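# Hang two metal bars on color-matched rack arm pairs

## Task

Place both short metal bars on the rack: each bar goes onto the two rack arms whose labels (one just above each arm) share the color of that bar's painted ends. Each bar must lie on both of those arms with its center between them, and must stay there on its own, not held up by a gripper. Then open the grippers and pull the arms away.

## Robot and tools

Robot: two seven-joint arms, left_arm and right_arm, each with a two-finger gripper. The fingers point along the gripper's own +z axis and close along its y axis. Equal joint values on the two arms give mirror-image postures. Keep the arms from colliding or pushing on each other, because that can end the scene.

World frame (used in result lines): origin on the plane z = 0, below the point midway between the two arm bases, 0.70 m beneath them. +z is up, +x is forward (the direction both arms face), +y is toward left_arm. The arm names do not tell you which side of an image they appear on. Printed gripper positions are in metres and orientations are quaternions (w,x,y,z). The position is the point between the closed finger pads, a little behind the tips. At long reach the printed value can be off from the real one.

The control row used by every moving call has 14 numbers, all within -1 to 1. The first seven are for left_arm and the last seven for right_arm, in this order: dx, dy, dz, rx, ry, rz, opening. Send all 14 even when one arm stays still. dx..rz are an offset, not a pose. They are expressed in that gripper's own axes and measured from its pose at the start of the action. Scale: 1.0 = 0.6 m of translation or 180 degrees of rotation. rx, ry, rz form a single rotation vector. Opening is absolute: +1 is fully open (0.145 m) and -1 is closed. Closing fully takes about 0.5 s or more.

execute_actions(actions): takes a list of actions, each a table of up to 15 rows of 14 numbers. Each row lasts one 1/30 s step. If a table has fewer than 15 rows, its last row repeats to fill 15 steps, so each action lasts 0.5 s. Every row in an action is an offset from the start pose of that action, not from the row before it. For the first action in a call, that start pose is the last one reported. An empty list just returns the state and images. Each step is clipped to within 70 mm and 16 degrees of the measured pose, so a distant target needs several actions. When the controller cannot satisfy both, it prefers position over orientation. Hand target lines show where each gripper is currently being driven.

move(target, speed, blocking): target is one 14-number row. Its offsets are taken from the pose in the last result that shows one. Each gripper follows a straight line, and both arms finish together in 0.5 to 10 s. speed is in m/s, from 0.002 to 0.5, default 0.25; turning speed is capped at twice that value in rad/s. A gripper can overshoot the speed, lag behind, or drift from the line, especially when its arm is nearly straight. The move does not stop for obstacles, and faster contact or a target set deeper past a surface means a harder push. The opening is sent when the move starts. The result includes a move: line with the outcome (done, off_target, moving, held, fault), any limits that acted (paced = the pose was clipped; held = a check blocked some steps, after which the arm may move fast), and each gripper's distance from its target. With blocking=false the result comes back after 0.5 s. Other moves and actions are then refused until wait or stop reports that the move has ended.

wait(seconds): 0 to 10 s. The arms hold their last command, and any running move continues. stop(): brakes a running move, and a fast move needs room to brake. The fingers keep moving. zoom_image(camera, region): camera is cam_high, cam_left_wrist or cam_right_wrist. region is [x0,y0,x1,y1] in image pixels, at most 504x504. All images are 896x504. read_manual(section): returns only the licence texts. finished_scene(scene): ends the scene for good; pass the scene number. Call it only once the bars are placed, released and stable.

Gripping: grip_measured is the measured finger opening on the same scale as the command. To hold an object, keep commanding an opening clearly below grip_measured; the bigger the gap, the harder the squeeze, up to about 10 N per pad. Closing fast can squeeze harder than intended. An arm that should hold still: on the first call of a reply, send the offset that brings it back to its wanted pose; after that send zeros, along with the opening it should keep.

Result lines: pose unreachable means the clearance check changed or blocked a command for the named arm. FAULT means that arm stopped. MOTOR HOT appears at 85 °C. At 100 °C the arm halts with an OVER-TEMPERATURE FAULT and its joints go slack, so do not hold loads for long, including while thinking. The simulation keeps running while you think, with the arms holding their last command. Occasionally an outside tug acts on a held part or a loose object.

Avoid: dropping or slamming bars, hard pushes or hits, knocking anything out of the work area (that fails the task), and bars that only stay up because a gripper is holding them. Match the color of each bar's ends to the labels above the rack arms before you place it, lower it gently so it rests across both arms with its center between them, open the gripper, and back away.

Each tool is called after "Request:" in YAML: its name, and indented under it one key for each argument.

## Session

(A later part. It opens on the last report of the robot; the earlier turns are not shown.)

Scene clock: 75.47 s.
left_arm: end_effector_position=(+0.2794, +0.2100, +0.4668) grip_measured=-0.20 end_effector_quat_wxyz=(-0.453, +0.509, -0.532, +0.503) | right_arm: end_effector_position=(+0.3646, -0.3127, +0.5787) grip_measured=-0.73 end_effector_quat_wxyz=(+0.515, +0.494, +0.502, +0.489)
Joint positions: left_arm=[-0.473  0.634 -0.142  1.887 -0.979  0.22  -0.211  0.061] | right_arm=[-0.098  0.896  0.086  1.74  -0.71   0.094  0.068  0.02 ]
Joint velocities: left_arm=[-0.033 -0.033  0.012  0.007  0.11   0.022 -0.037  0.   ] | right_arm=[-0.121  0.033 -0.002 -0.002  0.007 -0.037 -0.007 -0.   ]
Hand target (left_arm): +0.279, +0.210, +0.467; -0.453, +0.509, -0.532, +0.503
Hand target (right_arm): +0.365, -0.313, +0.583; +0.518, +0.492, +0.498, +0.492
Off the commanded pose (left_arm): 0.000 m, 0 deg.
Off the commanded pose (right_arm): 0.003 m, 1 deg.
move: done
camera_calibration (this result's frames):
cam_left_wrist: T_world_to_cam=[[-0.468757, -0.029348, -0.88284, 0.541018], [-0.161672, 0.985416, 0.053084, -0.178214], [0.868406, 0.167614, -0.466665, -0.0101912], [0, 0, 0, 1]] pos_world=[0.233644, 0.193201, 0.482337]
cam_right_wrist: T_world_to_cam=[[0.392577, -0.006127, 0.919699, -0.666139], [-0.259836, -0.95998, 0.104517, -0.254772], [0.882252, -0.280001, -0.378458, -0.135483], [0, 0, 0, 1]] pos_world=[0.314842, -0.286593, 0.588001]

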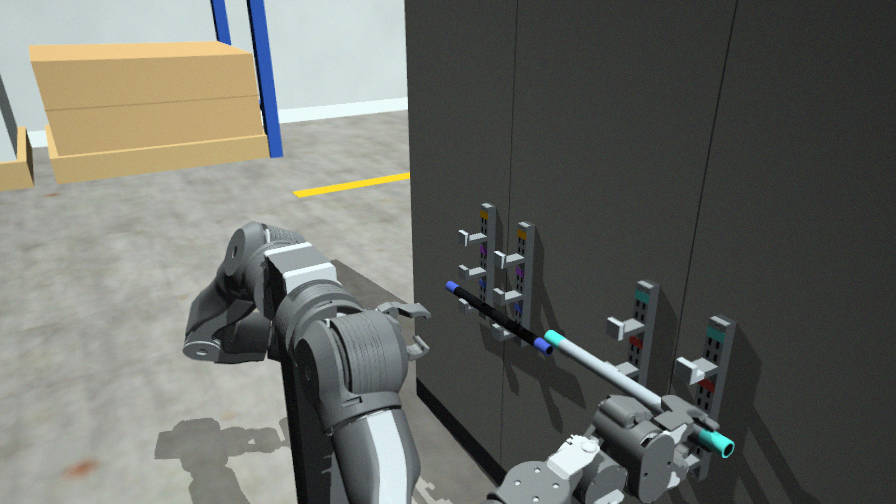

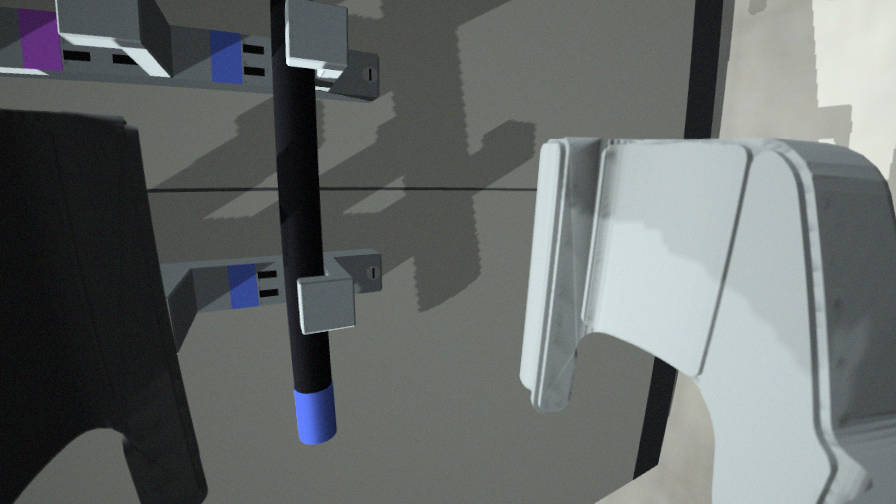

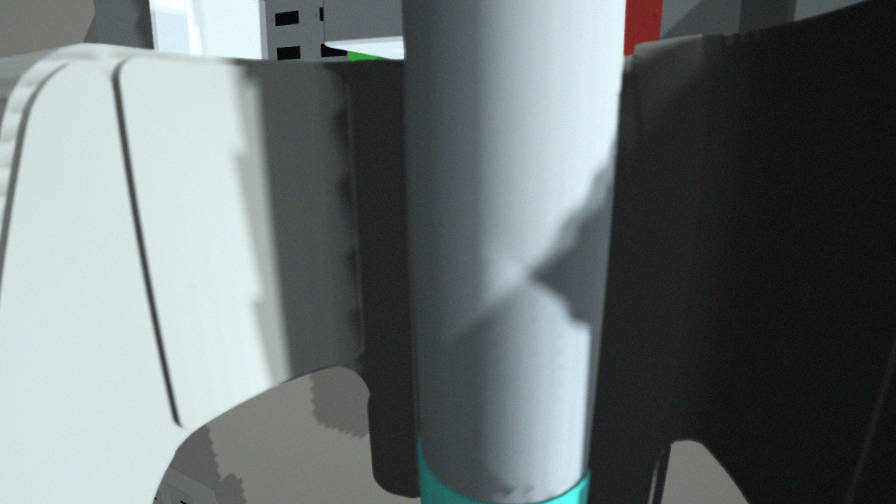

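Clear. Up to z≈.668, in, down.

Request:
move:
  target: [0,0,0,0,0,0,-0.2, 0,0.155,0,0,0,0,-1]
  speed: 0.12

Request:
move:
  target: [0,0,0,0,0,0,-0.2, 0,0,0.112,0,0,0,-1]
  speed: 0.08

Scene clock: 77.23 s.
left_arm: end_effector_position=(+0.2794, +0.2100, +0.4668) grip_measured=-0.20 end_effector_quat_wxyz=(-0.453, +0.509, -0.532, +0.503) | right_arm: end_effector_position=(+0.3650, -0.3126, +0.6685) grip_measured=-0.73 end_effector_quat_wxyz=(+0.518, +0.500, +0.499, +0.482)
Joint positions: left_arm=[-0.473  0.634 -0.142  1.887 -0.979  0.22  -0.211  0.061] | right_arm=[ 0.045  1.051  0.205  1.897 -0.565  0.205  0.391  0.02 ]
Joint velocities: left_arm=[-0.099  0.033  0.012 -0.002  0.007 -0.007  0.051  0.   ] | right_arm=[ 0.055  0.011 -0.012 -0.002 -0.022  0.051 -0.007  0.   ]
Hand target (left_arm): +0.279, +0.210, +0.467; -0.453, +0.509, -0.532, +0.503
Hand target (right_arm): +0.364, -0.308, +0.671; +0.514, +0.493, +0.503, +0.490
Off the commanded pose (left_arm): 0.000 m, 0 deg.
Off the commanded pose (right_arm): 0.005 m, 1 deg.
move: off_target (right_arm)
camera_calibration (this result's frames):
cam_left_wrist: T_world_to_cam=[[-0.468757, -0.029348, -0.88284, 0.541018], [-0.161672, 0.985416, 0.053084, -0.178214], [0.868406, 0.167614, -0.466665, -0.0101912], [0, 0, 0, 1]] pos_world=[0.233644, 0.193201, 0.482337]
cam_right_wrist: T_world_to_cam=[[0.399569, -0.0134386, 0.916605, -0.751645], [-0.27736, -0.954799, 0.106909, -0.257524], [0.873737, -0.296947, -0.385235, -0.0995674], [0, 0, 0, 1]] pos_world=[0.315903, -0.285551, 0.678136]

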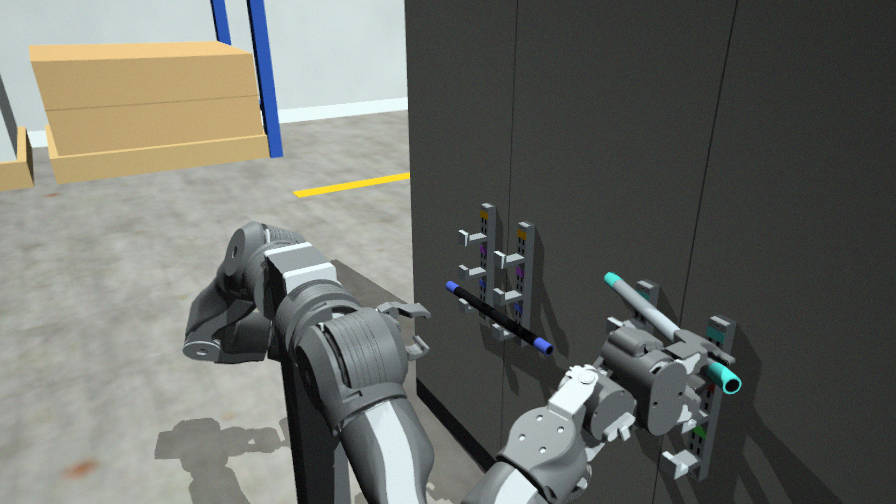

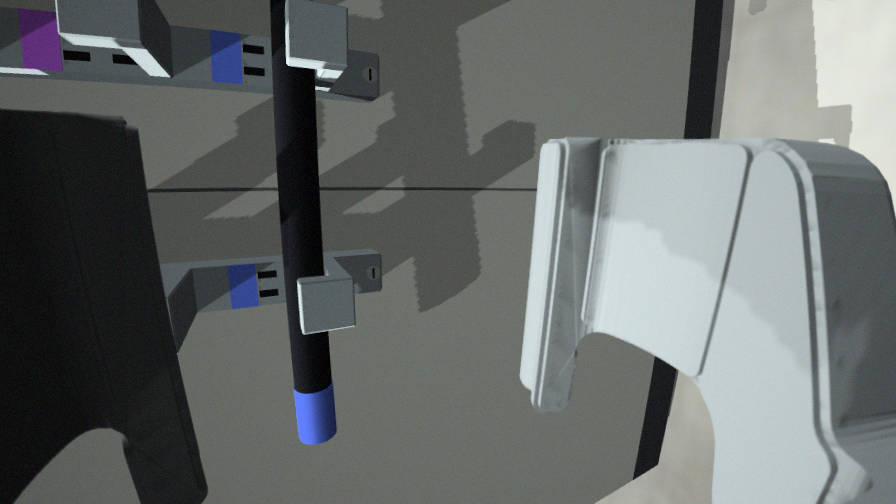

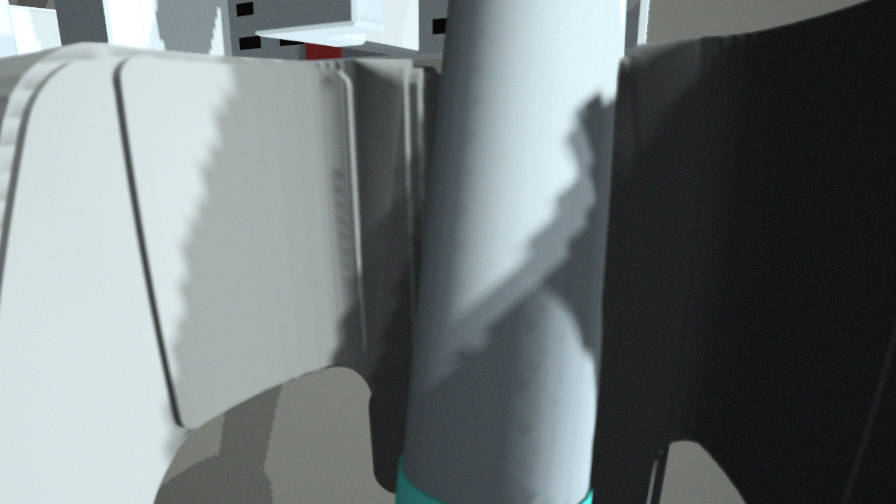

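Scene clock: 78.33 s.
left_arm: end_effector_position=(+0.2794, +0.2100, +0.4668) grip_measured=-0.20 end_effector_quat_wxyz=(-0.453, +0.509, -0.532, +0.503) | right_arm: end_effector_position=(+0.4314, -0.3163, +0.6659) grip_measured=-0.73 end_effector_quat_wxyz=(+0.515, +0.502, +0.500, +0.482)
Joint positions: left_arm=[-0.473  0.634 -0.142  1.887 -0.979  0.22  -0.211  0.061] | right_arm=[ 0.549  0.924 -0.183  1.549 -0.679  0.114  0.397  0.02 ]
Joint velocities: left_arm=[ 0.055 -0.121 -0.017  0.002  0.022  0.037 -0.037  0.   ] | right_arm=[-0.011  0.033  0.017 -0.007  0.007 -0.139  0.066 -0.   ]
Hand target (left_arm): +0.279, +0.210, +0.467; -0.453, +0.509, -0.532, +0.503
Hand target (right_arm): +0.432, -0.317, +0.668; +0.519, +0.502, +0.497, +0.482
Off the commanded pose (left_arm): 0.000 m, 0 deg.
Off the commanded pose (right_arm): 0.003 m, 0 deg.
move: done
camera_calibration (this result's frames):
cam_left_wrist: T_world_to_cam=[[-0.468757, -0.029348, -0.88284, 0.541018], [-0.161672, 0.985416, 0.053084, -0.178214], [0.868406, 0.167614, -0.466665, -0.0101912], [0, 0, 0, 1]] pos_world=[0.233644, 0.193201, 0.482337]
cam_right_wrist: T_world_to_cam=[[0.403844, -0.0165159, 0.914679, -0.77742], [-0.27528, -0.955691, 0.104284, -0.241773], [0.872428, -0.293907, -0.390497, -0.154549], [0, 0, 0, 1]] pos_world=[0.382234, -0.289324, 0.675952]

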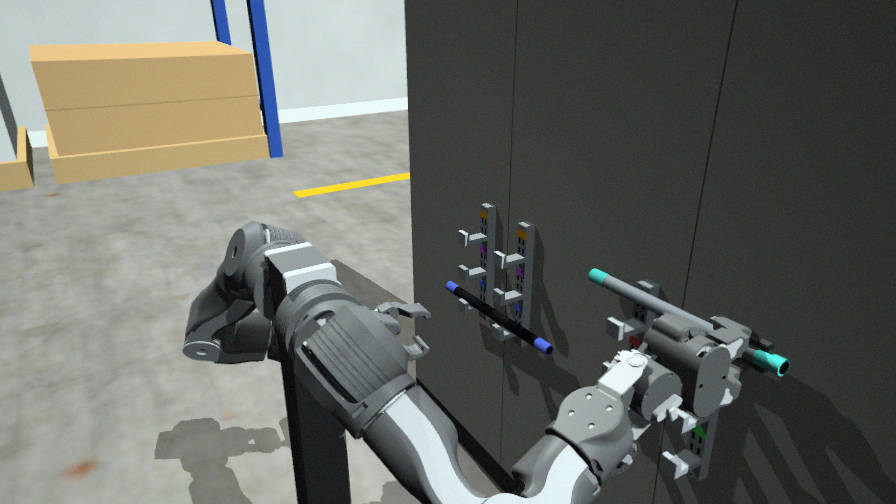

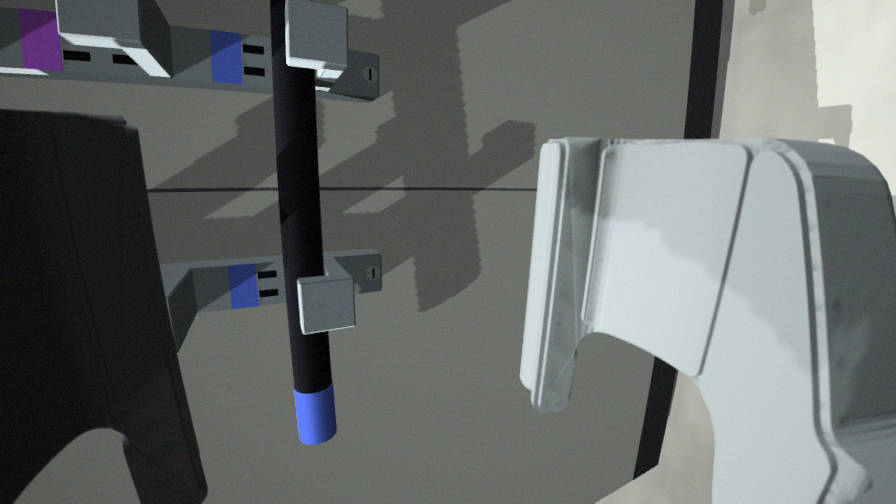

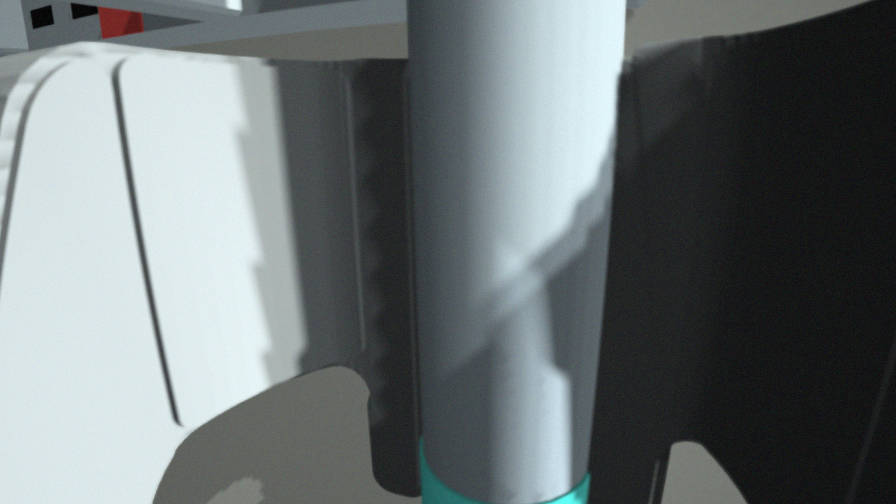

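Request:
move:
  target: [0,0,0,0,0,0,-0.2, 0,-0.066,-0.004,0,0,0,-1]
  speed: 0.04

Request:
zoom_image:
  camera: "cam_high"
  region: [540, 240, 820, 480]

Scene clock: 79.97 s.
left_arm: end_effector_position=(+0.2794, +0.2100, +0.4668) grip_measured=-0.20 end_effector_quat_wxyz=(-0.453, +0.509, -0.532, +0.503) | right_arm: end_effector_position=(+0.4285, -0.3176, +0.6295) grip_measured=-0.73 end_effector_quat_wxyz=(+0.515, +0.503, +0.495, +0.486)
Joint positions: left_arm=[-0.473  0.634 -0.142  1.887 -0.979  0.22  -0.211  0.061] | right_arm=[ 0.431  0.9   -0.18   1.522 -0.69   0.102  0.259  0.02 ]
Joint velocities: left_arm=[ 0.011 -0.055  0.002 -0.007  0.066  0.022 -0.007  0.   ] | right_arm=[-0.033 -0.011 -0.002 -0.002  0.066  0.007 -0.007  0.   ]
Hand target (left_arm): +0.279, +0.210, +0.467; -0.453, +0.509, -0.532, +0.503
Hand target (right_arm): +0.428, -0.318, +0.627; +0.516, +0.502, +0.499, +0.482
Off the commanded pose (left_arm): 0.000 m, 0 deg.
Off the commanded pose (right_arm): 0.003 m, 1 deg.
move: done
camera_calibration (this result's frames):
cam_left_wrist: T_world_to_cam=[[-0.468757, -0.029348, -0.88284, 0.541018], [-0.161672, 0.985416, 0.053084, -0.178214], [0.868406, 0.167614, -0.466665, -0.0101912], [0, 0, 0, 1]] pos_world=[0.233644, 0.193201, 0.482337]
cam_right_wrist: T_world_to_cam=[[0.397772, -0.0251755, 0.917139, -0.744615], [-0.27655, -0.956422, 0.0936884, -0.233011], [0.874813, -0.290901, -0.3874, -0.168678], [0, 0, 0, 1]] pos_world=[0.379309, -0.290672, 0.6394]

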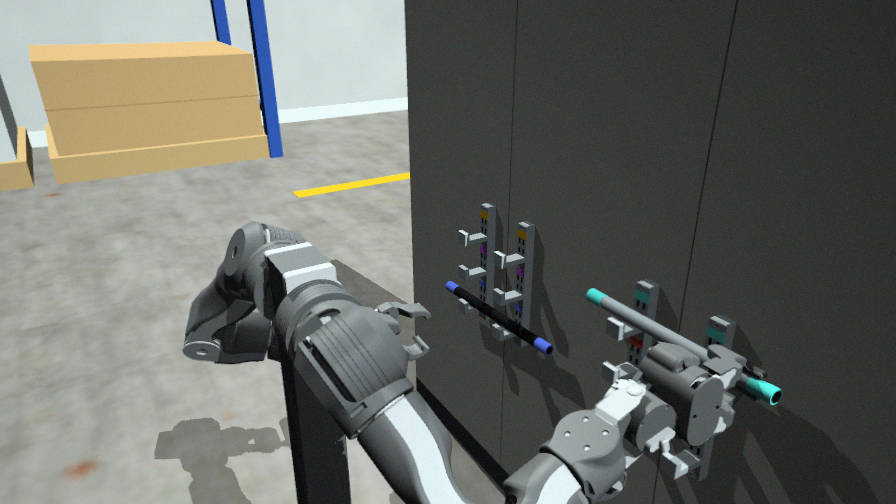

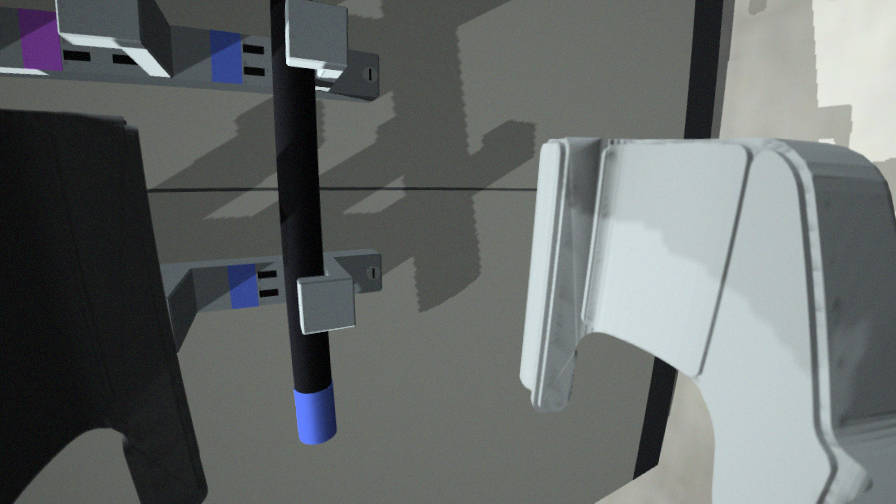

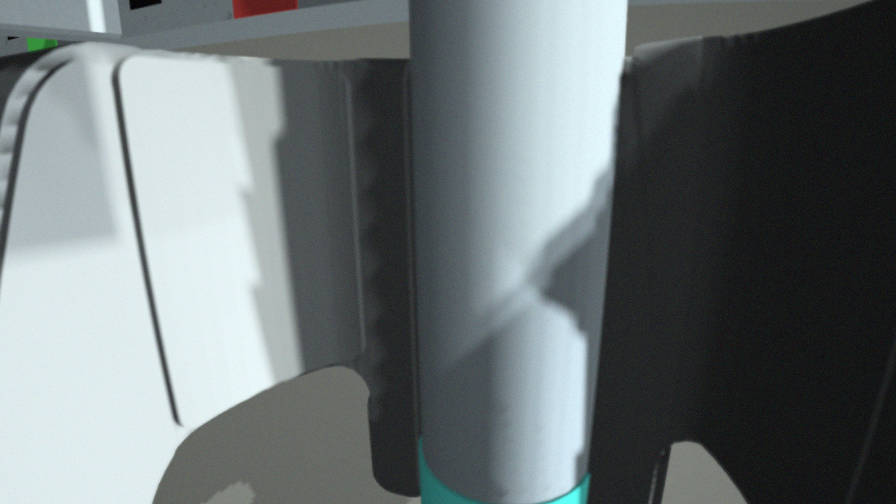

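Region (540, 240, 820, 480) of cam_high's 896x504 image, scaled by 1.800, with more detail than that image has; it fills the top 432 rows of this view, and the rest is white.

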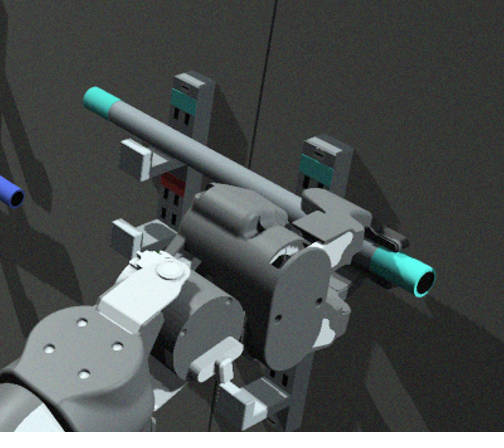

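Request:
execute_actions:
  actions: []

Request:
move:
  target: [0,0,0,0,0,0,-0.2,0,0,0,0,0,0,-0.1]

Request:
move:
  target: [0,0,0,0,0,0,-0.2,0,0,-0.16,0,0,0,-0.1]
  speed: 0.12

Scene clock: 81.87 s.
left_arm: end_effector_position=(+0.2794, +0.2100, +0.4668) grip_measured=-0.20 end_effector_quat_wxyz=(-0.453, +0.509, -0.532, +0.503) | right_arm: end_effector_position=(+0.4285, -0.3176, +0.6295) grip_measured=-0.73 end_effector_quat_wxyz=(+0.515, +0.503, +0.495, +0.486)
Joint positions: left_arm=[-0.473  0.634 -0.142  1.887 -0.979  0.22  -0.211  0.061] | right_arm=[ 0.431  0.9   -0.18   1.522 -0.69   0.102  0.259  0.02 ]
Joint velocities: left_arm=[ 0.011  0.011 -0.007  0.017  0.022 -0.007  0.022 -0.   ] | right_arm=[ 0.055  0.055 -0.007 -0.002  0.037  0.066 -0.081 -0.   ]
Hand target (left_arm): +0.279, +0.210, +0.467; -0.453, +0.509, -0.532, +0.503
Hand target (right_arm): +0.428, -0.318, +0.627; +0.516, +0.502, +0.499, +0.482
Off the commanded pose (left_arm): 0.000 m, 0 deg.
Off the commanded pose (right_arm): 0.003 m, 1 deg.
camera_calibration (this result's frames):
cam_left_wrist: T_world_to_cam=[[-0.468757, -0.029348, -0.88284, 0.541018], [-0.161672, 0.985416, 0.053084, -0.178214], [0.868406, 0.167614, -0.466665, -0.0101912], [0, 0, 0, 1]] pos_world=[0.233644, 0.193201, 0.482337]
cam_right_wrist: T_world_to_cam=[[0.397772, -0.0251755, 0.917139, -0.744615], [-0.27655, -0.956422, 0.0936884, -0.233011], [0.874813, -0.290901, -0.3874, -0.168678], [0, 0, 0, 1]] pos_world=[0.379309, -0.290672, 0.6394]

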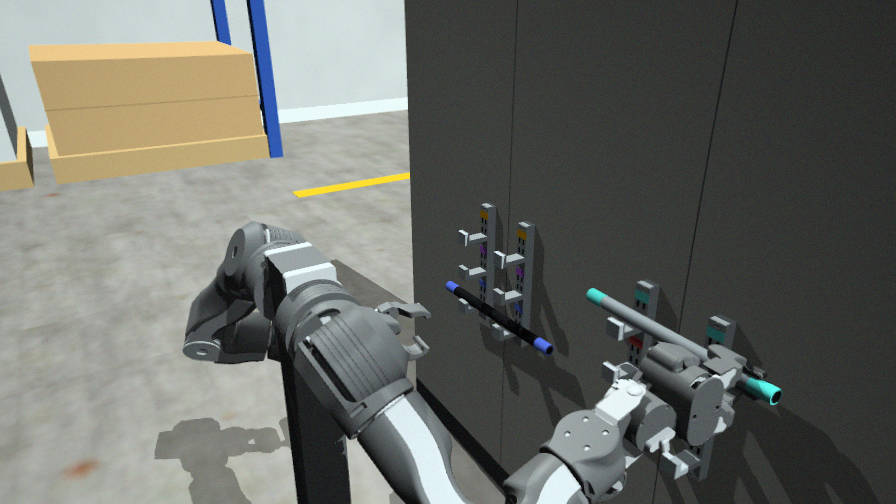

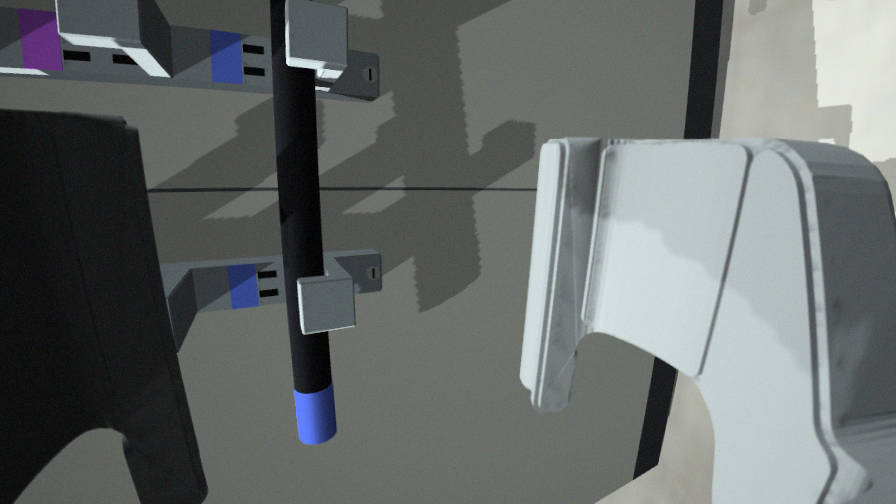

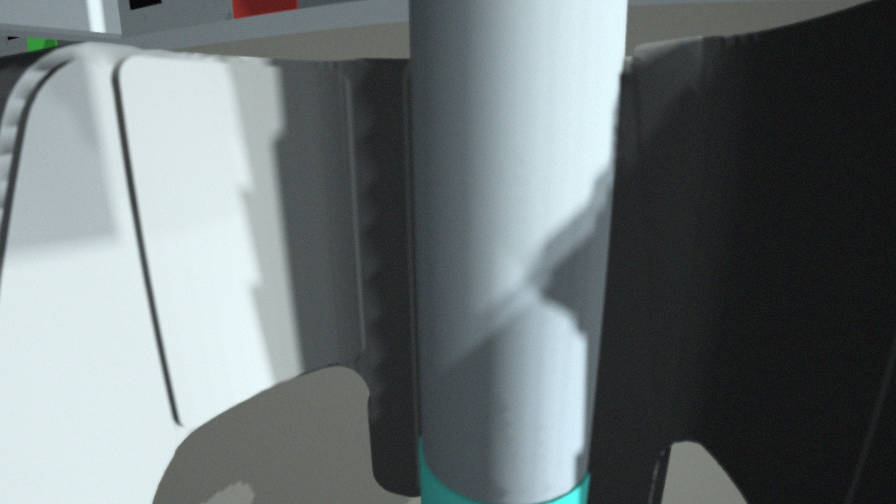

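Scene clock: 82.37 s.
left_arm: end_effector_position=(+0.2794, +0.2100, +0.4668) grip_measured=-0.20 end_effector_quat_wxyz=(-0.453, +0.509, -0.532, +0.503) | right_arm: end_effector_position=(+0.4285, -0.3176, +0.6295) grip_measured=-0.10 end_effector_quat_wxyz=(+0.515, +0.503, +0.495, +0.486)
Joint positions: left_arm=[-0.473  0.634 -0.142  1.887 -0.979  0.22  -0.211  0.061] | right_arm=[ 0.431  0.9   -0.18   1.522 -0.69   0.102  0.259  0.068]
Joint velocities: left_arm=[-0.011 -0.011 -0.007 -0.007 -0.066 -0.095 -0.007  0.   ] | right_arm=[ 0.033  0.033 -0.022  0.002  0.007  0.037  0.007  0.   ]
Hand target (left_arm): +0.279, +0.210, +0.467; -0.453, +0.509, -0.532, +0.503
Hand target (right_arm): +0.428, -0.318, +0.629; +0.515, +0.503, +0.495, +0.486
Off the commanded pose (left_arm): 0.000 m, 0 deg.
Off the commanded pose (right_arm): 0.000 m, 0 deg.
move: done
camera_calibration (this result's frames):
cam_left_wrist: T_world_to_cam=[[-0.468757, -0.029348, -0.88284, 0.541018], [-0.161672, 0.985416, 0.053084, -0.178214], [0.868406, 0.167614, -0.466665, -0.0101912], [0, 0, 0, 1]] pos_world=[0.233644, 0.193201, 0.482337]
cam_right_wrist: T_world_to_cam=[[0.397772, -0.0251755, 0.917139, -0.744615], [-0.27655, -0.956422, 0.0936884, -0.233011], [0.874813, -0.290901, -0.3874, -0.168678], [0, 0, 0, 1]] pos_world=[0.379309, -0.290672, 0.6394]

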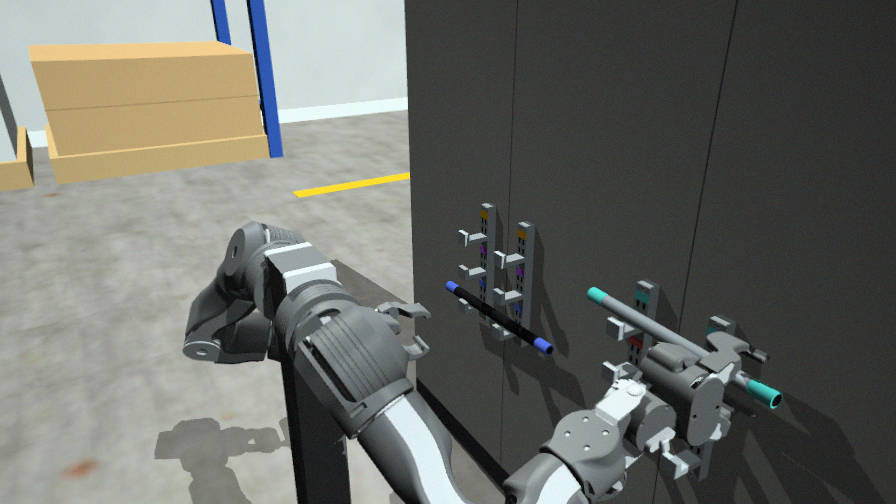

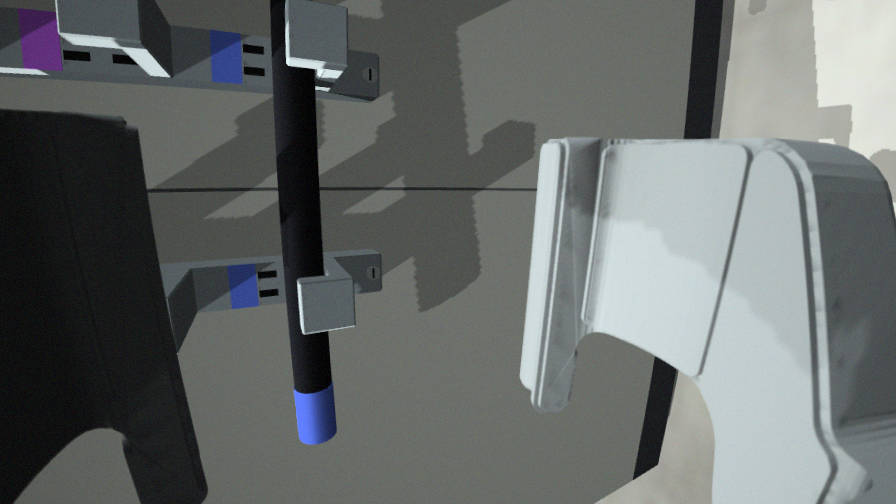

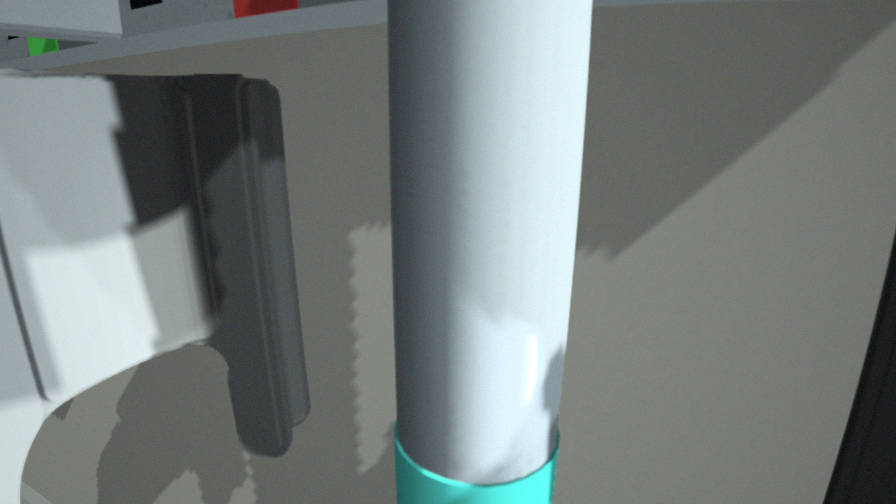

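Scene clock: 83.43 s.
left_arm: end_effector_position=(+0.2794, +0.2100, +0.4668) grip_measured=-0.20 end_effector_quat_wxyz=(-0.453, +0.509, -0.532, +0.503) | right_arm: end_effector_position=(+0.3335, -0.3122, +0.6284) grip_measured=-0.10 end_effector_quat_wxyz=(+0.512, +0.504, +0.498, +0.485)
Joint positions: left_arm=[-0.473  0.634 -0.142  1.887 -0.979  0.22  -0.211  0.061] | right_arm=[-0.299  0.956  0.388  1.985 -0.598  0.156  0.256  0.068]
Joint velocities: left_arm=[-0.011  0.033 -0.007 -0.007 -0.051 -0.007  0.007  0.   ] | right_arm=[ 0.011  0.055 -0.002  0.007  0.051 -0.051 -0.007 -0.   ]
Hand target (left_arm): +0.279, +0.210, +0.467; -0.453, +0.509, -0.532, +0.503
Hand target (right_arm): +0.333, -0.312, +0.631; +0.513, +0.502, +0.498, +0.487
Off the commanded pose (left_arm): 0.000 m, 0 deg.
Off the commanded pose (right_arm): 0.002 m, 0 deg.
move: done
camera_calibration (this result's frames):
cam_left_wrist: T_world_to_cam=[[-0.468757, -0.029348, -0.88284, 0.541018], [-0.161672, 0.985416, 0.053084, -0.178214], [0.868406, 0.167614, -0.466665, -0.0101912], [0, 0, 0, 1]] pos_world=[0.233644, 0.193201, 0.482337]
cam_right_wrist: T_world_to_cam=[[0.404753, -0.0230856, 0.914135, -0.705547], [-0.272872, -0.957183, 0.0966475, -0.257432], [0.872763, -0.28856, -0.393722, -0.0790421], [0, 0, 0, 1]] pos_world=[0.284311, -0.285506, 0.638724]

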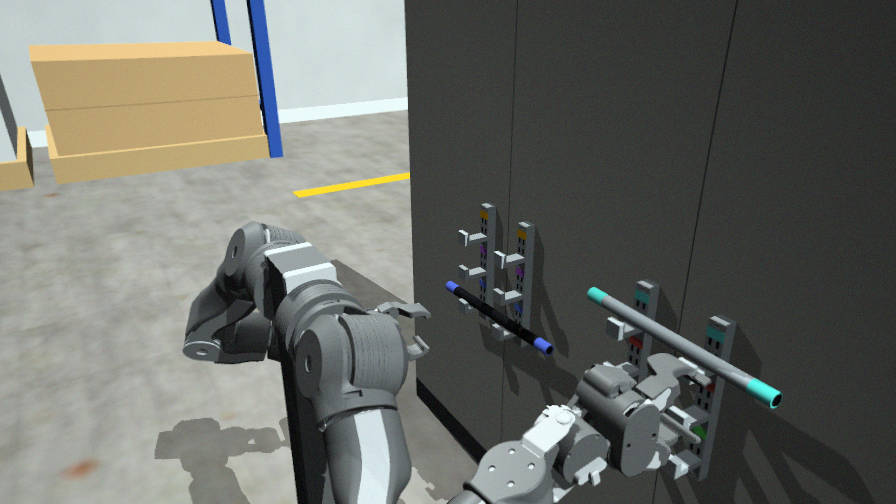

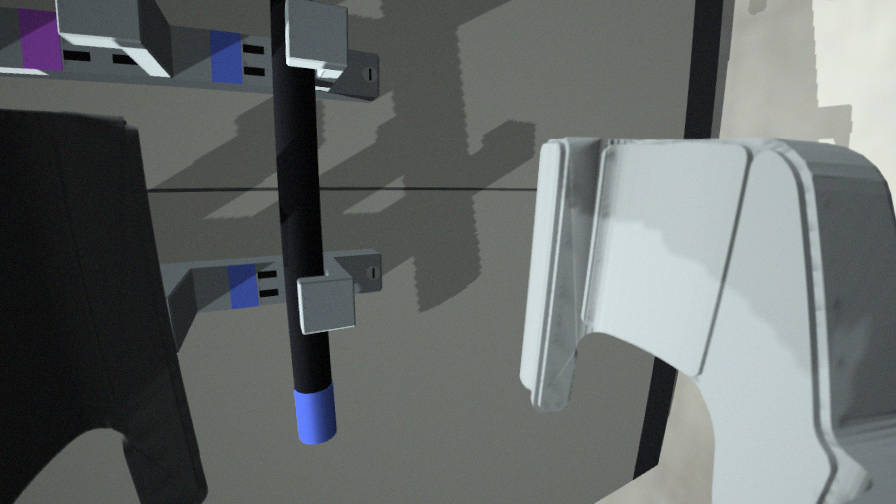

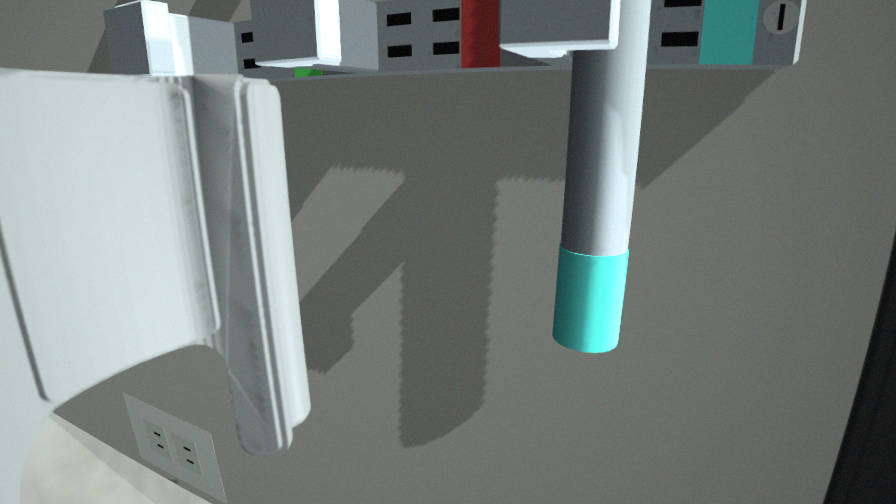

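Request:
zoom_image:
  camera: "cam_high"
  region: [560,260,820,430]

Region (560, 260, 820, 430) of cam_high's 896x504 image, scaled by 1.938, with more detail than that image has; it fills the top 330 rows of this view, and the rest is white.

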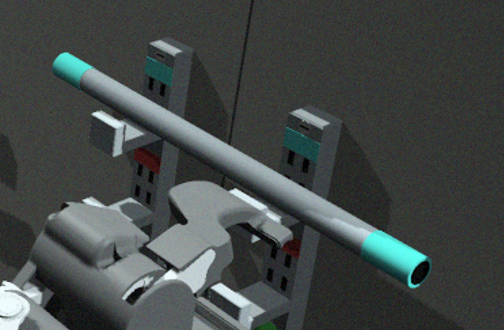

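Request:
finished_scene:
  scene: 1

The scene is finished: the task was done.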